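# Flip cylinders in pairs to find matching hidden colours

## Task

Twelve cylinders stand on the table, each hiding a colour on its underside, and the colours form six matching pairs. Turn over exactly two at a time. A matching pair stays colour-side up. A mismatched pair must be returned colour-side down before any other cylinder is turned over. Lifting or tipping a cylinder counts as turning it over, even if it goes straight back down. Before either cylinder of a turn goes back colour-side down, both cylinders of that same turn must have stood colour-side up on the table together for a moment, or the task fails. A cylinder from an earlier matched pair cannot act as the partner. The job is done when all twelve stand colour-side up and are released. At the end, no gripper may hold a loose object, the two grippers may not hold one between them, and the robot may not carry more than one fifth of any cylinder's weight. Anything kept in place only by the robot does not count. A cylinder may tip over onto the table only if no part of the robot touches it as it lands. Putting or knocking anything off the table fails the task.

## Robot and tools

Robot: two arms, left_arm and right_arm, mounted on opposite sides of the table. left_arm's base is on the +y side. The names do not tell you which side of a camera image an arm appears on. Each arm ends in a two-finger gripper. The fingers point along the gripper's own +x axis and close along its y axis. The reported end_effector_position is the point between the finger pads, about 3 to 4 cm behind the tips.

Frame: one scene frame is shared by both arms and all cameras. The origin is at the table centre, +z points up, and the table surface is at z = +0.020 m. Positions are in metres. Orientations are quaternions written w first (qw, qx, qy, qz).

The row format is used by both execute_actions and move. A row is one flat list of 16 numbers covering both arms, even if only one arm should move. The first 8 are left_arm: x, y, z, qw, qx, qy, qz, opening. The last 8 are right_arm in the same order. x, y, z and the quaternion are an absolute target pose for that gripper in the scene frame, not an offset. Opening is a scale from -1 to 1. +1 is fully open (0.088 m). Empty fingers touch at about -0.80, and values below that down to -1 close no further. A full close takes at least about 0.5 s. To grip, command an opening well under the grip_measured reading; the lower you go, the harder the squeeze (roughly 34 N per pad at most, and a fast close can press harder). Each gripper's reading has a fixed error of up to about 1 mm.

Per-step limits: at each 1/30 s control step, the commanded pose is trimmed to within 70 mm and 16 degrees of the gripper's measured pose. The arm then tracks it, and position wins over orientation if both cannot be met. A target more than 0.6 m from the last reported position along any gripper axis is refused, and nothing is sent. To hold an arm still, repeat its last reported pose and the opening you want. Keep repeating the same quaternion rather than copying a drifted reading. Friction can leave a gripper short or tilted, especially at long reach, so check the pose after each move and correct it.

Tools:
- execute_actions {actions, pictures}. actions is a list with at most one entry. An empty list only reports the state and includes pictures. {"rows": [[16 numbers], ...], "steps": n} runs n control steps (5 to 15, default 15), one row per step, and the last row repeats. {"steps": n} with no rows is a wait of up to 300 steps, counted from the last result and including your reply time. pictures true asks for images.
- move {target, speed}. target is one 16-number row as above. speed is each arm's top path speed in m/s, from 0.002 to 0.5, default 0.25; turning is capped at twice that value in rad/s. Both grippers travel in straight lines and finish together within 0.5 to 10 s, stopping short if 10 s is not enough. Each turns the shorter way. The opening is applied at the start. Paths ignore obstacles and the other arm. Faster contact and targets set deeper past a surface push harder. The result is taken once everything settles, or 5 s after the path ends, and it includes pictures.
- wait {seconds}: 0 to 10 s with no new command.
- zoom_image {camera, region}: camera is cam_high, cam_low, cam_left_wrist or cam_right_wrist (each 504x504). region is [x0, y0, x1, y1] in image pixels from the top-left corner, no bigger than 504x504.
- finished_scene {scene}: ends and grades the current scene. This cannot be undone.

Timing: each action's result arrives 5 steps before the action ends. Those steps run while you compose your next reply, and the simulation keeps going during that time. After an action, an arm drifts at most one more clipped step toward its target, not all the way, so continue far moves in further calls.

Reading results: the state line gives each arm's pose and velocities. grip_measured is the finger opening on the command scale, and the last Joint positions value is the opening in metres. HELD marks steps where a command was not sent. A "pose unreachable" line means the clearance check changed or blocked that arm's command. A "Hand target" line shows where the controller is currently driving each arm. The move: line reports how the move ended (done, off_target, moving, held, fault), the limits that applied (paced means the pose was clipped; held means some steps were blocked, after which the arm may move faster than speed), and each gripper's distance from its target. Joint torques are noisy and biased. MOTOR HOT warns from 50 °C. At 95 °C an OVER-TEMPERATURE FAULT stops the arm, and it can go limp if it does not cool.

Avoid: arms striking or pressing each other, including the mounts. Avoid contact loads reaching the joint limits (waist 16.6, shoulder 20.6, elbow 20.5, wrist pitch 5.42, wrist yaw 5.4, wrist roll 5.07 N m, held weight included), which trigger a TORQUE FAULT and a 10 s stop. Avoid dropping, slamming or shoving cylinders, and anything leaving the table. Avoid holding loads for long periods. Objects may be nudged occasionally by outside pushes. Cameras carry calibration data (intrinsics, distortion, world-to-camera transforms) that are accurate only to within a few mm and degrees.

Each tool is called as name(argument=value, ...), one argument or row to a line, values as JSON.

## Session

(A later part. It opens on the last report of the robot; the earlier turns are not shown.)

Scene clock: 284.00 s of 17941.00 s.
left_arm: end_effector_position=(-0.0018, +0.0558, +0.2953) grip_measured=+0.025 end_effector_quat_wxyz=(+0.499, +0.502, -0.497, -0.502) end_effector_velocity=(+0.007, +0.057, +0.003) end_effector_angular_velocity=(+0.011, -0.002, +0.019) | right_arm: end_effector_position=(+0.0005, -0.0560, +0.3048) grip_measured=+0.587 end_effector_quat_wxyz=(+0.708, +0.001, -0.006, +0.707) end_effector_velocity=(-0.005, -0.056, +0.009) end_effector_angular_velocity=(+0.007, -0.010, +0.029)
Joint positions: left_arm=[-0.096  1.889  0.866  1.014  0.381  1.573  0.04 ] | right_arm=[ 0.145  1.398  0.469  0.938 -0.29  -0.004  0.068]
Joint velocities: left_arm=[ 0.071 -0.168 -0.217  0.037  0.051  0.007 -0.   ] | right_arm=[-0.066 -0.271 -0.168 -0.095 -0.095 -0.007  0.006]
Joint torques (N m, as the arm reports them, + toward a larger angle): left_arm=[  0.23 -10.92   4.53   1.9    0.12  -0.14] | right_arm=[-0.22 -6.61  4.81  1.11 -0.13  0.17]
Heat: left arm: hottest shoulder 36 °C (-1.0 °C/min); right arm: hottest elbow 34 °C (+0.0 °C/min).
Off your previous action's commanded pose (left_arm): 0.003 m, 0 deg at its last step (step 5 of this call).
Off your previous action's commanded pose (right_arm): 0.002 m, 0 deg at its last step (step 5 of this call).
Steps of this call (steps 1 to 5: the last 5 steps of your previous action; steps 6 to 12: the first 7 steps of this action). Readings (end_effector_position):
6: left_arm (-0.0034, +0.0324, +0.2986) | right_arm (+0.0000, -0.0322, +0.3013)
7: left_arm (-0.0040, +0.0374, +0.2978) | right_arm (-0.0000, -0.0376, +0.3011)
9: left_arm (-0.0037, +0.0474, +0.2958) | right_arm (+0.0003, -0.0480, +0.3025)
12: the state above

move(
  target=[0.145,0.245,0.16,0,0.707,0,-0.707,-0.3,0.09,-0.174,0.16,0.5,-0.5,0.5,0.5,0.6],
  speed=0.5,
)

move(
  target=[0.145,0.245,0.075,0,0.707,0,-0.707,-0.3,0.09,-0.174,0.075,0.5,-0.5,0.5,0.5,0.6],
  speed=0.2,
)

execute_actions(
  actions=[
    {"rows":[[0.145,0.245,0.075,0,0.707,0,-0.707,0.6,0.09,-0.174,0.075,0.5,-0.5,0.5,0.5,-0.3]],"steps":12},
  ],
)

execute_actions(
  actions=[
    {"rows":[[0.145,0.245,0.16,0,0.707,0,-0.707,0.6,0.09,-0.174,0.16,0.5,-0.5,0.5,0.5,-0.3]],"steps":15},
  ],
)

move(
  target=[-0.003,0.065,0.3,0.5,0.5,-0.5,-0.5,0.6,0,-0.065,0.302,0.707,0,0,0.707,-0.3],
  speed=0.5,
)

move(
  target=[-0.003,0.027,0.297,0.5,0.5,-0.5,-0.5,0.6,0,-0.027,0.302,0.707,0,0,0.707,-0.3],
)

execute_actions(
  actions=[
    {"rows":[[-0.003,0.027,0.297,0.5,0.5,-0.5,-0.5,-0.3,0,-0.027,0.302,0.707,0,0,0.707,-0.3]],"steps":12},
  ],
)

execute_actions(
  actions=[
    {"rows":[[-0.003,0.027,0.297,0.5,0.5,-0.5,-0.5,-0.3,0,-0.027,0.302,0.707,0,0,0.707,0.6]],"steps":8},
  ],
)

execute_actions(
  actions=[
    {"rows":[[-0.003,0.065,0.3,0.5,0.5,-0.5,-0.5,-0.3,0,-0.065,0.302,0.707,0,0,0.707,0.6]],"steps":12},
  ],
)

move(
  target=[0.27,0.33,0.16,0,0.707,0,-0.707,-0.3,-0.029,-0.03,0.145,0.5,-0.5,0.5,0.5,0.6],
  speed=0.5,
)

Scene clock: 287.50 s of 17941.00 s.
left_arm: end_effector_position=(+0.1447, +0.2435, +0.1610) grip_measured=+0.021 end_effector_quat_wxyz=(+0.008, +0.708, -0.001, -0.707) end_effector_velocity=(-0.006, +0.006, -0.002) end_effector_angular_velocity=(+0.042, +0.031, +0.020) | right_arm: end_effector_position=(+0.0873, -0.1757, +0.1624) grip_measured=+0.600 end_effector_quat_wxyz=(+0.498, -0.498, +0.498, +0.506) end_effector_velocity=(-0.001, -0.001, -0.001) end_effector_angular_velocity=(-0.015, +0.018, +0.005)
Joint positions: left_arm=[ 0.293  2.108  1.577 -1.031  0.007  2.333  0.04 ] | right_arm=[-0.111  1.731  1.155 -0.992 -0.011 -0.555  0.068]
Joint velocities: left_arm=[-0.002  0.012  0.012 -0.051 -0.007 -0.022 -0.   ] | right_arm=[-0.002  0.012  0.012 -0.022 -0.007 -0.007 -0.   ]
Joint torques (N m, as the arm reports them, + toward a larger angle): left_arm=[-0.03 -8.89  6.18  0.13 -0.14  0.17] | right_arm=[-0.28 -6.8   6.88 -0.1  -0.01 -0.22]
Heat: left arm: hottest shoulder 37 °C (-1.0 °C/min); right arm: hottest elbow 35 °C (+1.0 °C/min).
Hand target (left_arm): +0.147, +0.243, +0.158; +0.004, +0.707, +0.002, -0.707
Hand target (right_arm): +0.089, -0.175, +0.161; +0.495, -0.501, +0.499, +0.505
Off your previous action's commanded pose (left_arm): 0.006 m, 0 deg at its last step (step 5 of this call).
Off your previous action's commanded pose (right_arm): 0.005 m, 1 deg at its last step (step 5 of this call).
Off the commanded pose (left_arm): 0.002 m, 1 deg.
Off the commanded pose (right_arm): 0.004 m, 1 deg.
Kept back: nothing.
move: done
camera_calibration (this result's frames):
cam_left_wrist: T_world_to_cam=[[-0.00992852, 0.998929, -0.0452021, -0.222004], [0.955227, 0.0228426, 0.29499, -0.158495], [0.295706, -0.0402495, -0.954431, 0.193595], [0, 0, 0, 1]] pos_world=[0.0919473, 0.233178, 0.221492]
cam_right_wrist: T_world_to_cam=[[0.997561, 0.0658402, 0.023165, -0.0729549], [0.0559447, -0.952715, 0.29867, -0.187699], [0.0417341, -0.296646, -0.954075, 0.17909], [0, 0, 0, 1]] pos_world=[0.0758036, -0.120894, 0.228615]

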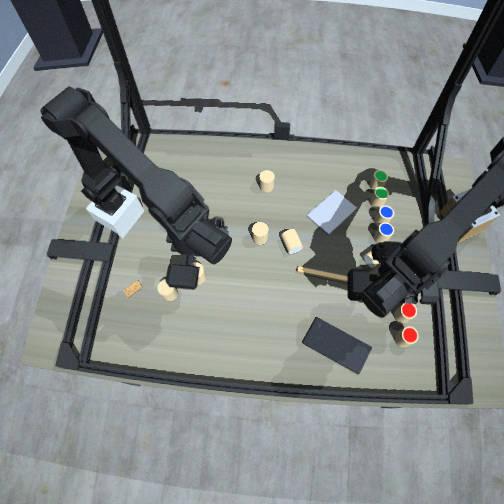

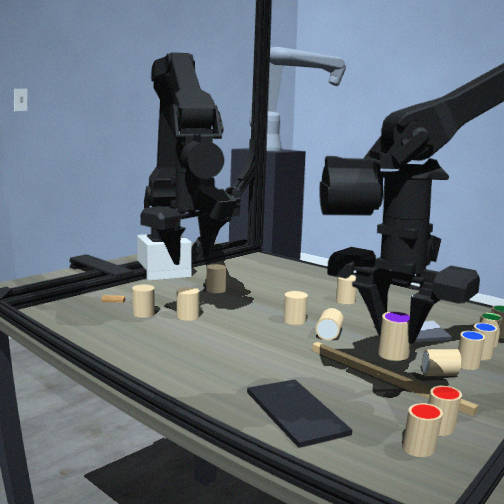

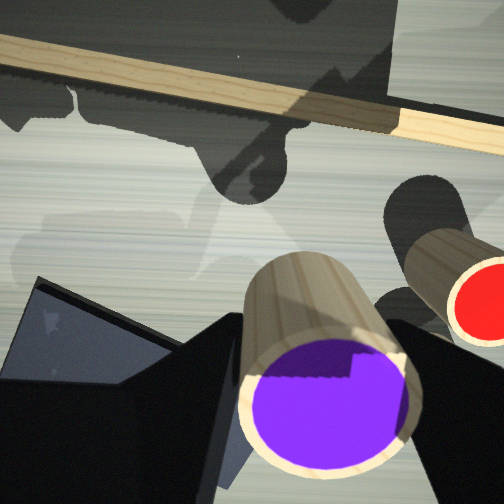

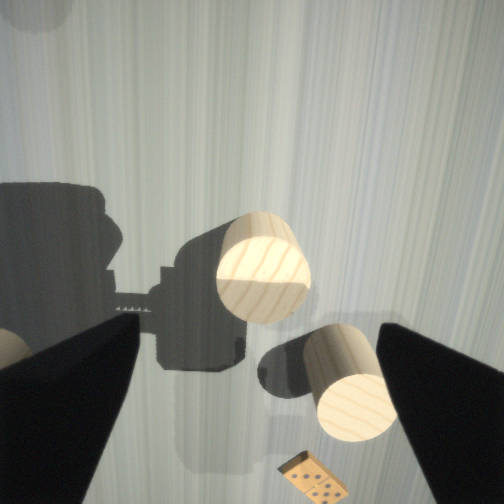

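Scene clock: 288.50 s of 17941.00 s.
left_arm: end_effector_position=(+0.1474, +0.2417, +0.0834) grip_measured=+0.020 end_effector_quat_wxyz=(+0.007, +0.712, -0.005, -0.703) end_effector_velocity=(-0.003, +0.000, +0.000) end_effector_angular_velocity=(+0.010, -0.000, +0.000) | right_arm: end_effector_position=(+0.0913, -0.1713, +0.0807) grip_measured=+0.600 end_effector_quat_wxyz=(+0.504, -0.499, +0.493, +0.504) end_effector_velocity=(-0.002, +0.000, -0.004) end_effector_angular_velocity=(-0.002, +0.010, +0.010)
Joint positions: left_arm=[ 0.293  2.232  1.445 -0.763  0.003  2.34   0.04 ] | right_arm=[-0.111  1.893  0.994 -0.655 -0.003 -0.552  0.068]
Joint velocities: left_arm=[-0.007 -0.002 -0.002 -0.007 -0.007 -0.007 -0.   ] | right_arm=[ 0.002  0.012 -0.002  0.007 -0.007 -0.007 -0.   ]
Joint torques (N m, as the arm reports them, + toward a larger angle): left_arm=[ 0.23 -8.79  4.16  0.51 -0.07  0.13] | right_arm=[ 0.03 -7.24  3.58  0.3   0.    0.18]
Heat: left arm: hottest shoulder 37 °C (-1.0 °C/min); right arm: hottest elbow 35 °C (+1.0 °C/min).
Hand target (left_arm): +0.145, +0.245, +0.075; -0.000, +0.707, -0.000, -0.707
Hand target (right_arm): +0.089, -0.175, +0.075; +0.500, -0.500, +0.500, +0.500
Off the commanded pose (left_arm): 0.009 m, 1 deg.
Off the commanded pose (right_arm): 0.006 m, 1 deg.
Kept back: nothing.
move: off_target (left_arm)
camera_calibration (this result's frames):
cam_left_wrist: T_world_to_cam=[[-0.00184976, 0.998751, -0.0499367, -0.224416], [0.952043, 0.0170375, 0.30549, -0.137192], [0.305959, -0.0469768, -0.950885, 0.118507], [0, 0, 0, 1]] pos_world=[0.0939393, 0.23204, 0.14339]
cam_right_wrist: T_world_to_cam=[[0.997326, 0.0628649, 0.037256, -0.0769751], [0.0492991, -0.955152, 0.291984, -0.158622], [0.0539407, -0.289367, -0.955697, 0.102532], [0, 0, 0, 1]] pos_world=[0.0790586, -0.117, 0.147173]

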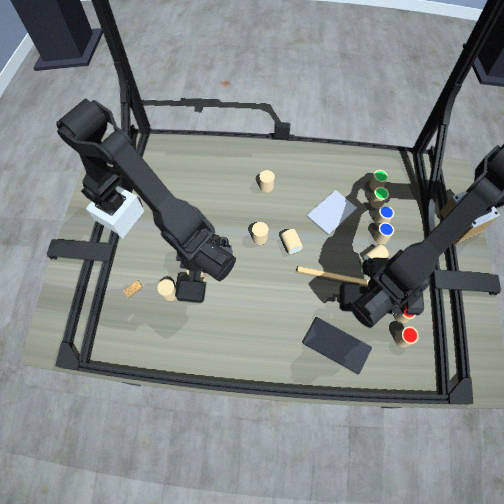

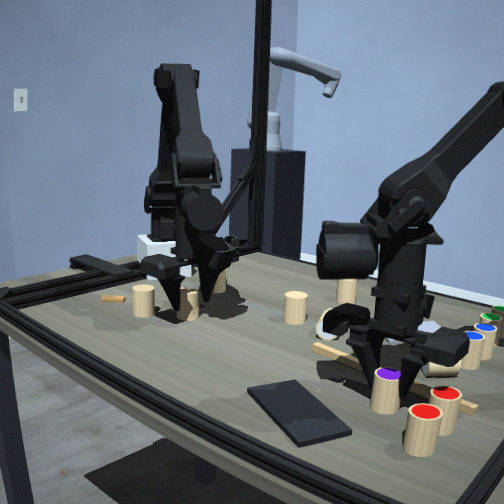

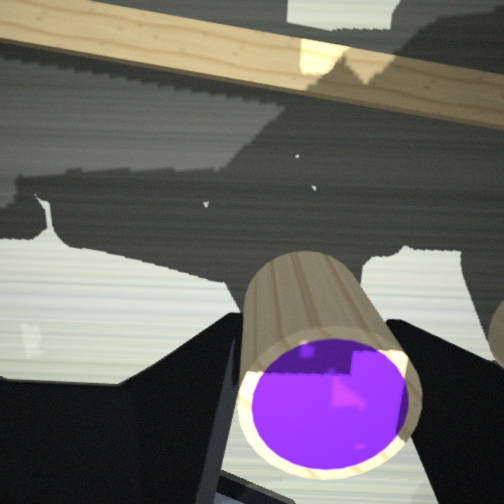

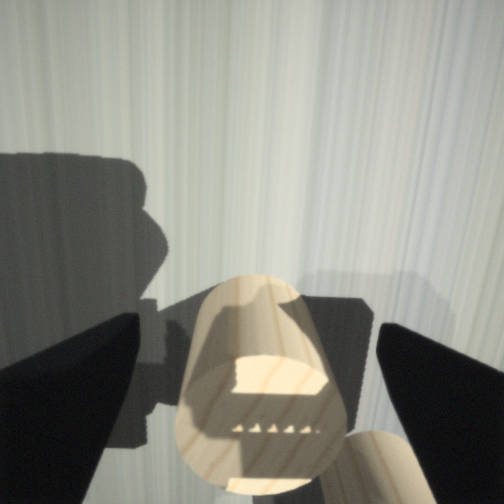

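Scene clock: 288.73 s of 17941.00 s.
left_arm: end_effector_position=(+0.1475, +0.2415, +0.0829) grip_measured=+0.489 end_effector_quat_wxyz=(+0.007, +0.712, -0.005, -0.703) end_effector_velocity=(-0.000, +0.000, -0.003) end_effector_angular_velocity=(+0.007, -0.003, +0.005) | right_arm: end_effector_position=(+0.0913, -0.1716, +0.0799) grip_measured=+0.017 end_effector_quat_wxyz=(+0.504, -0.499, +0.494, +0.503) end_effector_velocity=(+0.002, -0.004, +0.000) end_effector_angular_velocity=(-0.010, -0.003, -0.000)
Joint positions: left_arm=[ 0.293  2.233  1.444 -0.76   0.003  2.34   0.063] | right_arm=[-0.111  1.896  0.994 -0.654 -0.002 -0.551  0.04 ]
Joint velocities: left_arm=[-0.002  0.007 -0.002  0.007 -0.007 -0.007  0.052] | right_arm=[-0.007 -0.002 -0.002 -0.007  0.007 -0.007  0.001]
Joint torques (N m, as the arm reports them, + toward a larger angle): left_arm=[-0.03 -8.82  4.13  0.43 -0.08  0.05] | right_arm=[ 0.04 -7.13  4.01  0.32 -0.02  0.17]
Heat: left arm: hottest shoulder 37 °C (-1.0 °C/min); right arm: hottest elbow 34 °C (+0.0 °C/min).
Steps of this call (steps 1 to 7: the first 7 steps of this action). Readings (end_effector_position):
1: left_arm (+0.1475, +0.2417, +0.0834) | right_arm (+0.0913, -0.1714, +0.0806)
2: left_arm (+0.1476, +0.2416, +0.0834) | right_arm (+0.0913, -0.1714, +0.0804)
4: left_arm (+0.1476, +0.2415, +0.0832) | right_arm (+0.0913, -0.1714, +0.0801)
7: the state above

Scene clock: 289.23 s of 17941.00 s.
left_arm: end_effector_position=(+0.1458, +0.2435, +0.1547) grip_measured=+0.598 end_effector_quat_wxyz=(+0.004, +0.709, -0.002, -0.705) end_effector_velocity=(-0.002, +0.006, +0.049) end_effector_angular_velocity=(+0.049, +0.017, +0.005) | right_arm: end_effector_position=(+0.0911, -0.1721, +0.1527) grip_measured=+0.018 end_effector_quat_wxyz=(+0.502, -0.500, +0.496, +0.502) end_effector_velocity=(-0.016, -0.030, +0.031) end_effector_angular_velocity=(-0.173, +0.097, -0.010)
Joint positions: left_arm=[ 0.293  2.117  1.566 -1.009  0.002  2.34   0.068] | right_arm=[-0.111  1.757  1.146 -0.95  -0.002 -0.551  0.04 ]
Joint velocities: left_arm=[-0.002 -0.042  0.139 -0.227 -0.022 -0.007  0.001] | right_arm=[-0.002 -0.012  0.12  -0.33   0.007  0.007 -0.   ]
Joint torques (N m, as the arm reports them, + toward a larger angle): left_arm=[ -0.03 -10.66   5.17   0.06  -0.05   0.11] | right_arm=[ 0.05 -8.93  6.21 -0.16 -0.03  0.15]
Heat: left arm: hottest shoulder 37 °C (-1.0 °C/min); right arm: hottest elbow 34 °C (+0.0 °C/min).
Off your previous action's commanded pose (left_arm): 0.009 m, 1 deg at its last step (step 5 of this call).
Off your previous action's commanded pose (right_arm): 0.006 m, 1 deg at its last step (step 5 of this call).
Steps of this call (steps 1 to 5: the last 5 steps of your previous action; steps 6 to 15: the first 10 steps of this action). Readings (end_effector_position):
6: left_arm (+0.1456, +0.2436, +0.0881) | right_arm (+0.0902, -0.1735, +0.0857)
7: left_arm (+0.1408, +0.2485, +0.0945) | right_arm (+0.0869, -0.1787, +0.0932)
9: left_arm (+0.1381, +0.2514, +0.1127) | right_arm (+0.0865, -0.1795, +0.1144)
13: left_arm (+0.1452, +0.2441, +0.1480) | right_arm (+0.0917, -0.1711, +0.1481)
15: the state above

Scene clock: 291.87 s of 17941.00 s.
left_arm: end_effector_position=(-0.0038, +0.0664, +0.3127) grip_measured=+0.600 end_effector_quat_wxyz=(+0.499, +0.497, -0.510, -0.494) end_effector_velocity=(-0.002, -0.002, -0.001) end_effector_angular_velocity=(-0.002, +0.007, -0.000) | right_arm: end_effector_position=(+0.0016, -0.0634, +0.3063) grip_measured=+0.018 end_effector_quat_wxyz=(+0.711, -0.002, -0.010, +0.704) end_effector_velocity=(+0.002, -0.000, -0.003) end_effector_angular_velocity=(+0.002, +0.007, -0.010)
Joint positions: left_arm=[-0.085  1.825  0.838  1.006  0.404  1.577  0.068] | right_arm=[ 0.137  1.361  0.448  0.924 -0.29  -0.014  0.04 ]
Joint velocities: left_arm=[-0.007  0.007  0.002  0.007 -0.007 -0.007 -0.   ] | right_arm=[-0.002  0.012 -0.007  0.022  0.007  0.007 -0.   ]
Joint torques (N m, as the arm reports them, + toward a larger angle): left_arm=[-0.2  -7.13  4.31  1.75 -0.17 -0.09] | right_arm=[ 0.24 -4.72  5.07  1.6   0.04  0.21]
Heat: left arm: hottest shoulder 37 °C (-1.0 °C/min); right arm: hottest elbow 34 °C (+0.0 °C/min).
Hand target (left_arm): -0.005, +0.067, +0.302; +0.497, +0.499, -0.502, -0.503
Hand target (right_arm): +0.001, -0.064, +0.301; +0.711, -0.003, -0.003, +0.704
Off your previous action's commanded pose (left_arm): 0.005 m, 0 deg at its last step (step 5 of this call).
Off your previous action's commanded pose (right_arm): 0.006 m, 1 deg at its last step (step 5 of this call).
Off the commanded pose (left_arm): 0.013 m, 1 deg.
Off the commanded pose (right_arm): 0.005 m, 1 deg.
Kept back: nothing.
move: off_target (left_arm)
camera_calibration (this result's frames):
cam_left_wrist: T_world_to_cam=[[0.0134784, -0.0511064, -0.998602, 0.328311], [0.958546, 0.284933, -0.00164457, 0.0180068], [0.284619, -0.957184, 0.0528283, 0.121033], [0, 0, 0, 1]] pos_world=[-0.0561337, 0.127499, 0.321487]
cam_right_wrist: T_world_to_cam=[[0.996364, -0.0406178, 0.0748916, -0.0207457], [0.0594944, -0.297498, -0.952867, 0.306053], [0.0609834, 0.953858, -0.294, 0.2303], [0, 0, 0, 1]] pos_world=[-0.0115826, -0.129466, 0.36089]

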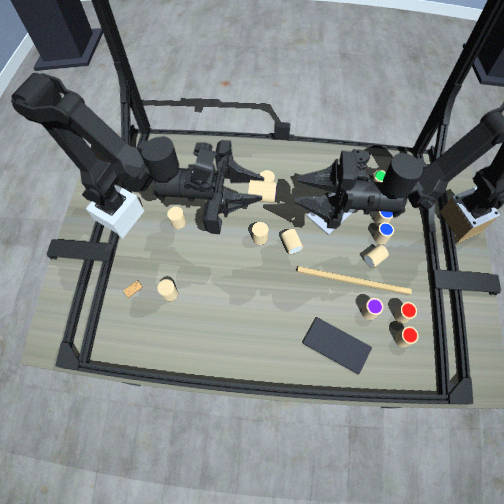

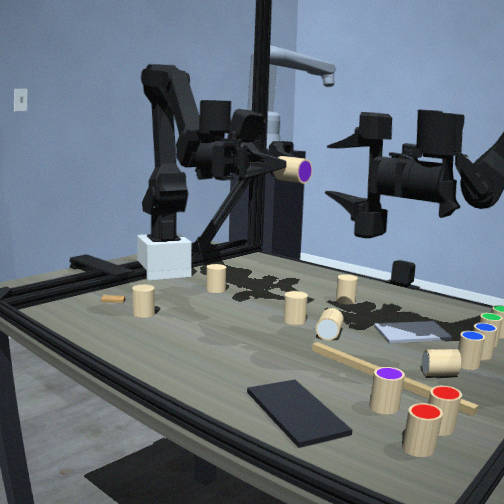

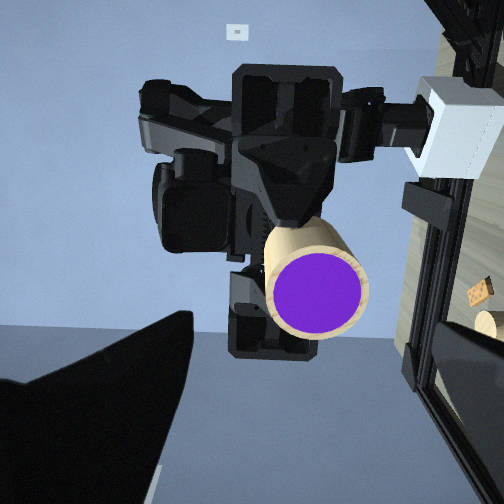

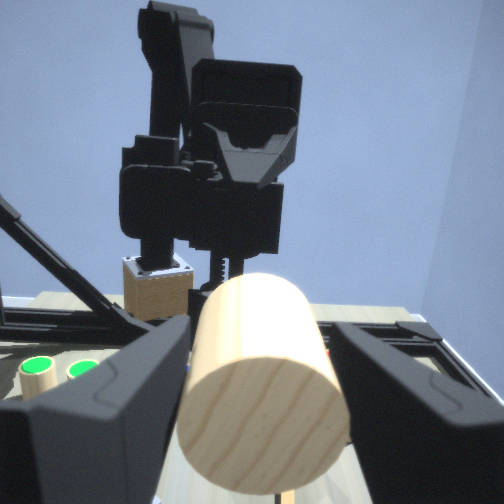

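Scene clock: 292.77 s of 17941.00 s.
left_arm: end_effector_position=(-0.0032, +0.0306, +0.3009) grip_measured=+0.600 end_effector_quat_wxyz=(+0.500, +0.500, -0.503, -0.497) end_effector_velocity=(+0.001, -0.002, -0.002) end_effector_angular_velocity=(+0.007, +0.010, +0.005) | right_arm: end_effector_position=(+0.0000, -0.0300, +0.3000) grip_measured=+0.018 end_effector_quat_wxyz=(+0.707, -0.004, +0.000, +0.707) end_effector_velocity=(+0.000, +0.002, -0.001) end_effector_angular_velocity=(-0.007, -0.005, +0.005)
Joint positions: left_arm=[-0.123  1.952  0.972  0.989  0.356  1.574  0.068] | right_arm=[ 0.174  1.509  0.555  0.948 -0.262 -0.006  0.04 ]
Joint velocities: left_arm=[-0.002  0.007  0.007 -0.007 -0.007 -0.007  0.   ] | right_arm=[-0.002  0.007  0.007 -0.007 -0.007 -0.007 -0.   ]
Joint torques (N m, as the arm reports them, + toward a larger angle): left_arm=[-0.2  -8.15  6.36  1.5  -0.09 -0.13] | right_arm=[ 0.3  -5.75  7.62  1.62  0.03  0.19]
Heat: left arm: hottest shoulder 37 °C (-1.0 °C/min); right arm: hottest elbow 34 °C (+0.0 °C/min).
Hand target (left_arm): -0.003, +0.027, +0.297; +0.500, +0.500, -0.500, -0.500
Hand target (right_arm): -0.000, -0.027, +0.302; +0.707, -0.000, -0.000, +0.707
Off the commanded pose (left_arm): 0.005 m, 1 deg.
Off the commanded pose (right_arm): 0.004 m, 0 deg.
Kept back: nothing.
move: done
camera_calibration (this result's frames):
cam_left_wrist: T_world_to_cam=[[0.0060506, -0.0406101, -0.999157, 0.314502], [0.955879, 0.293697, -0.00614863, 0.0286855], [0.293699, -0.955036, 0.0405954, 0.090851], [0, 0, 0, 1]] pos_world=[-0.0560057, 0.091113, 0.310725]
cam_right_wrist: T_world_to_cam=[[0.997572, -0.0295789, 0.0630517, -0.013495], [0.0506845, -0.312575, -0.94854, 0.30832], [0.0477652, 0.949432, -0.310317, 0.201513], [0, 0, 0, 1]] pos_world=[-0.0117902, -0.0953492, 0.355838]

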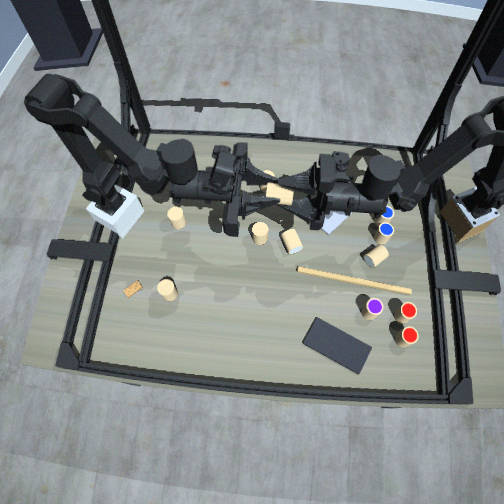

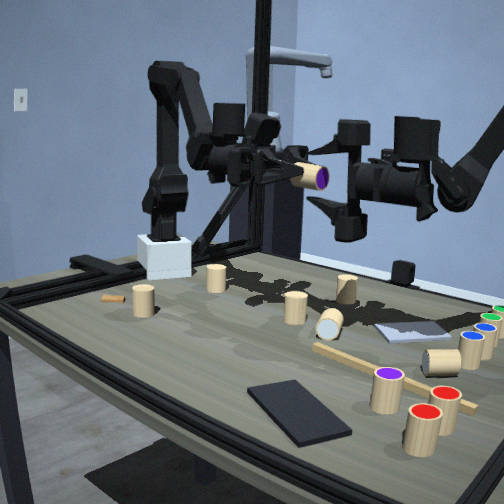

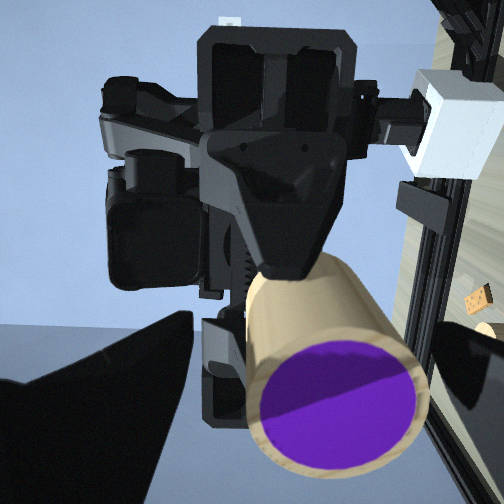

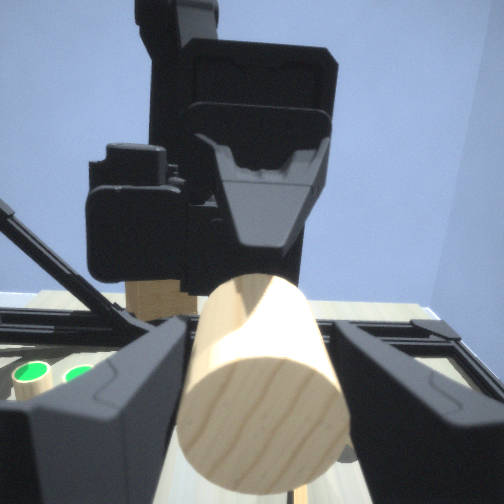

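Scene clock: 293.00 s of 17941.00 s.
left_arm: end_effector_position=(-0.0030, +0.0304, +0.3001) grip_measured=+0.026 end_effector_quat_wxyz=(+0.500, +0.500, -0.502, -0.498) end_effector_velocity=(-0.005, -0.000, -0.001) end_effector_angular_velocity=(+0.007, -0.005, -0.015) | right_arm: end_effector_position=(+0.0001, -0.0298, +0.3005) grip_measured=+0.018 end_effector_quat_wxyz=(+0.707, -0.003, +0.000, +0.707) end_effector_velocity=(-0.002, -0.001, -0.003) end_effector_angular_velocity=(-0.017, -0.003, +0.010)
Joint positions: left_arm=[-0.123  1.954  0.972  0.986  0.356  1.573  0.04 ] | right_arm=[ 0.174  1.509  0.556  0.948 -0.262 -0.005  0.04 ]
Joint velocities: left_arm=[-0.007 -0.002 -0.002 -0.007  0.007  0.007  0.   ] | right_arm=[ 0.002 -0.007 -0.002 -0.022 -0.007 -0.007 -0.   ]
Joint torques (N m, as the arm reports them, + toward a larger angle): left_arm=[-0.23 -7.92  6.58  1.54 -0.08 -0.15] | right_arm=[ 0.29 -5.72  7.62  1.52  0.04  0.18]
Heat: left arm: hottest shoulder 37 °C (-1.0 °C/min); right arm: hottest elbow 35 °C (+1.0 °C/min).
Steps of this call (steps 1 to 7: the first 7 steps of this action). Readings (end_effector_position):
1: left_arm (-0.0032, +0.0306, +0.3007) | right_arm (+0.0000, -0.0300, +0.3000)
2: left_arm (-0.0031, +0.0305, +0.3006) | right_arm (+0.0001, -0.0299, +0.3000)
4: left_arm (-0.0031, +0.0305, +0.3005) | right_arm (+0.0001, -0.0299, +0.3002)
7: the state above

Scene clock: 293.27 s of 17941.00 s.
left_arm: end_effector_position=(-0.0030, +0.0304, +0.3001) grip_measured=+0.025 end_effector_quat_wxyz=(+0.500, +0.500, -0.502, -0.498) end_effector_velocity=(-0.000, -0.000, -0.003) end_effector_angular_velocity=(+0.002, +0.008, +0.005) | right_arm: end_effector_position=(+0.0001, -0.0298, +0.3005) grip_measured=+0.076 end_effector_quat_wxyz=(+0.707, -0.003, +0.000, +0.707) end_effector_velocity=(-0.003, +0.003, +0.004) end_effector_angular_velocity=(+0.007, -0.009, +0.015)
Joint positions: left_arm=[-0.123  1.954  0.972  0.986  0.356  1.573  0.04 ] | right_arm=[ 0.174  1.509  0.556  0.948 -0.262 -0.005  0.043]
Joint velocities: left_arm=[-0.002  0.007 -0.002  0.007 -0.007 -0.007 -0.   ] | right_arm=[ 0.007  0.002  0.017 -0.007 -0.007 -0.007  0.112]
Joint torques (N m, as the arm reports them, + toward a larger angle): left_arm=[-0.27 -7.85  6.5   1.59 -0.09 -0.09] | right_arm=[ 0.29 -5.69  7.54  1.53  0.02  0.17]
Heat: left arm: hottest shoulder 37 °C (-1.0 °C/min); right arm: hottest elbow 35 °C (+1.0 °C/min).
Off your previous action's commanded pose (left_arm): 0.005 m, 0 deg at its last step (step 5 of this call).
Off your previous action's commanded pose (right_arm): 0.003 m, 0 deg at its last step (step 5 of this call).
Steps of this call (steps 1 to 5: the last 5 steps of your previous action; steps 6 to 8: the first 3 steps of this action). Readings (end_effector_position):
6: left_arm (-0.0030, +0.0304, +0.3001) | right_arm (+0.0001, -0.0298, +0.3005)
7: left_arm (-0.0030, +0.0304, +0.3001) | right_arm (+0.0001, -0.0298, +0.3005)
8: the state above

Scene clock: 293.67 s of 17941.00 s.
left_arm: end_effector_position=(-0.0016, +0.0560, +0.2954) grip_measured=+0.025 end_effector_quat_wxyz=(+0.499, +0.503, -0.497, -0.502) end_effector_velocity=(+0.009, +0.057, -0.000) end_effector_angular_velocity=(+0.025, +0.003, +0.034) | right_arm: end_effector_position=(+0.0003, -0.0560, +0.3046) grip_measured=+0.587 end_effector_quat_wxyz=(+0.707, +0.001, -0.006, +0.707) end_effector_velocity=(-0.002, -0.055, +0.013) end_effector_angular_velocity=(+0.021, -0.014, +0.015)
Joint positions: left_arm=[-0.095  1.888  0.865  1.014  0.381  1.573  0.04 ] | right_arm=[ 0.145  1.398  0.469  0.938 -0.29  -0.005  0.068]
Joint velocities: left_arm=[ 0.071 -0.168 -0.217  0.022  0.037  0.007 -0.   ] | right_arm=[-0.066 -0.266 -0.164 -0.081 -0.081 -0.007  0.006]
Joint torques (N m, as the arm reports them, + toward a larger angle): left_arm=[  0.04 -10.96   4.52   1.9    0.16  -0.09] | right_arm=[-0.24 -6.57  4.72  1.14 -0.13  0.19]
Heat: left arm: hottest shoulder 37 °C (-1.0 °C/min); right arm: hottest elbow 35 °C (+1.0 °C/min).
Off your previous action's commanded pose (left_arm): 0.004 m, 0 deg at its last step (step 5 of this call).
Off your previous action's commanded pose (right_arm): 0.003 m, 0 deg at its last step (step 5 of this call).
Steps of this call (steps 1 to 5: the last 5 steps of your previous action; steps 6 to 12: the first 7 steps of this action). Readings (end_effector_position):
6: left_arm (-0.0035, +0.0329, +0.2987) | right_arm (-0.0001, -0.0326, +0.3015)
7: left_arm (-0.0040, +0.0378, +0.2978) | right_arm (-0.0001, -0.0379, +0.3012)
9: left_arm (-0.0036, +0.0476, +0.2958) | right_arm (+0.0000, -0.0481, +0.3025)
12: the state above

Scene clock: 296.30 s of 17941.00 s.
left_arm: end_effector_position=(+0.2710, +0.3288, +0.1624) grip_measured=+0.022 end_effector_quat_wxyz=(+0.008, +0.710, +0.000, -0.704) end_effector_velocity=(-0.004, +0.002, -0.001) end_effector_angular_velocity=(+0.021, +0.025, +0.005) | right_arm: end_effector_position=(-0.0285, -0.0324, +0.1494) grip_measured=+0.600 end_effector_quat_wxyz=(+0.498, -0.499, +0.495, +0.507) end_effector_velocity=(-0.000, -0.001, -0.002) end_effector_angular_velocity=(-0.021, +0.010, -0.010)
Joint positions: left_arm=[ 0.631  2.316  1.924 -1.166  0.005  2.67   0.04 ] | right_arm=[ 0.336  2.113  1.626 -1.074 -0.006 -0.114  0.068]
Joint velocities: left_arm=[-0.002  0.012  0.017 -0.037 -0.007 -0.007 -0.   ] | right_arm=[-0.002  0.017  0.017 -0.022 -0.007  0.007 -0.   ]
Joint torques (N m, as the arm reports them, + toward a larger angle): left_arm=[ -0.01 -10.21   6.5    0.1   -0.13   0.13] | right_arm=[ 0.28 -9.57  7.07 -0.08  0.02  0.18]
Heat: left arm: hottest shoulder 38 °C (+0.0 °C/min); right arm: hottest elbow 35 °C (+1.0 °C/min).
Hand target (left_arm): +0.273, +0.329, +0.158; +0.004, +0.708, +0.002, -0.706
Hand target (right_arm): -0.029, -0.031, +0.146; +0.496, -0.502, +0.498, +0.503
Off your previous action's commanded pose (left_arm): 0.005 m, 0 deg at its last step (step 5 of this call).
Off your previous action's commanded pose (right_arm): 0.005 m, 1 deg at its last step (step 5 of this call).
Off the commanded pose (left_arm): 0.003 m, 1 deg.
Off the commanded pose (right_arm): 0.005 m, 1 deg.
Kept back: nothing.
move: done
camera_calibration (this result's frames):
cam_left_wrist: T_world_to_cam=[[-0.01077, 0.998992, -0.0435683, -0.305962], [0.952821, 0.0234703, 0.302624, -0.282293], [0.303342, -0.0382536, -0.952114, 0.157913], [0, 0, 0, 1]] pos_world=[0.217778, 0.31832, 0.222449]
cam_right_wrist: T_world_to_cam=[[0.997118, 0.0714743, 0.025439, 0.0332272], [0.0607755, -0.953235, 0.296057, -0.04026], [0.0454097, -0.293657, -0.954832, 0.214346], [0, 0, 0, 1]] pos_world=[-0.0404181, 0.0221922, 0.215738]

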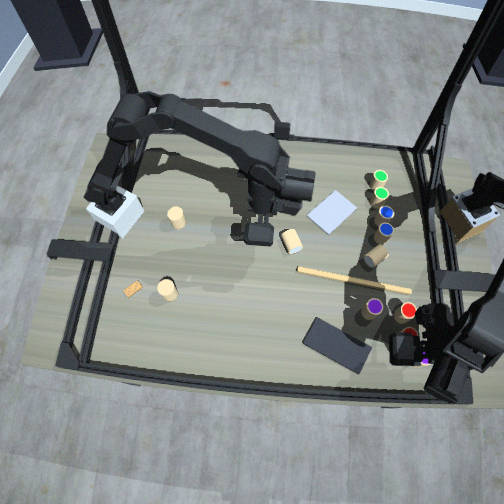

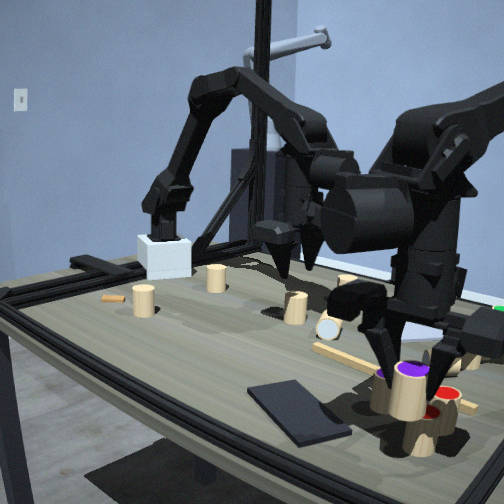

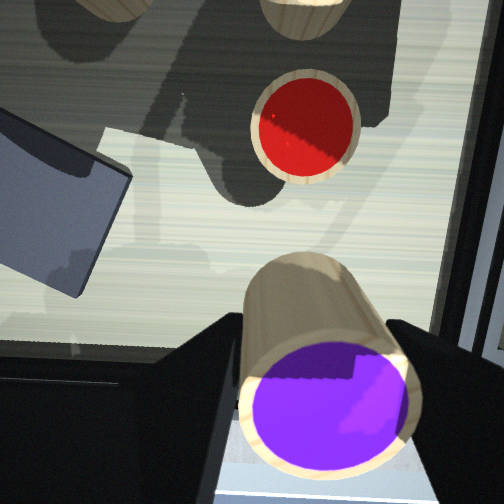

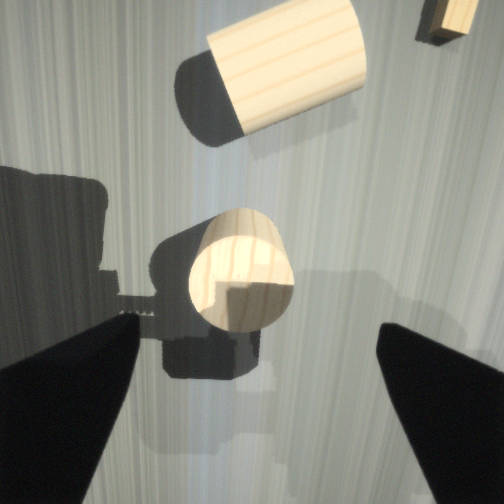

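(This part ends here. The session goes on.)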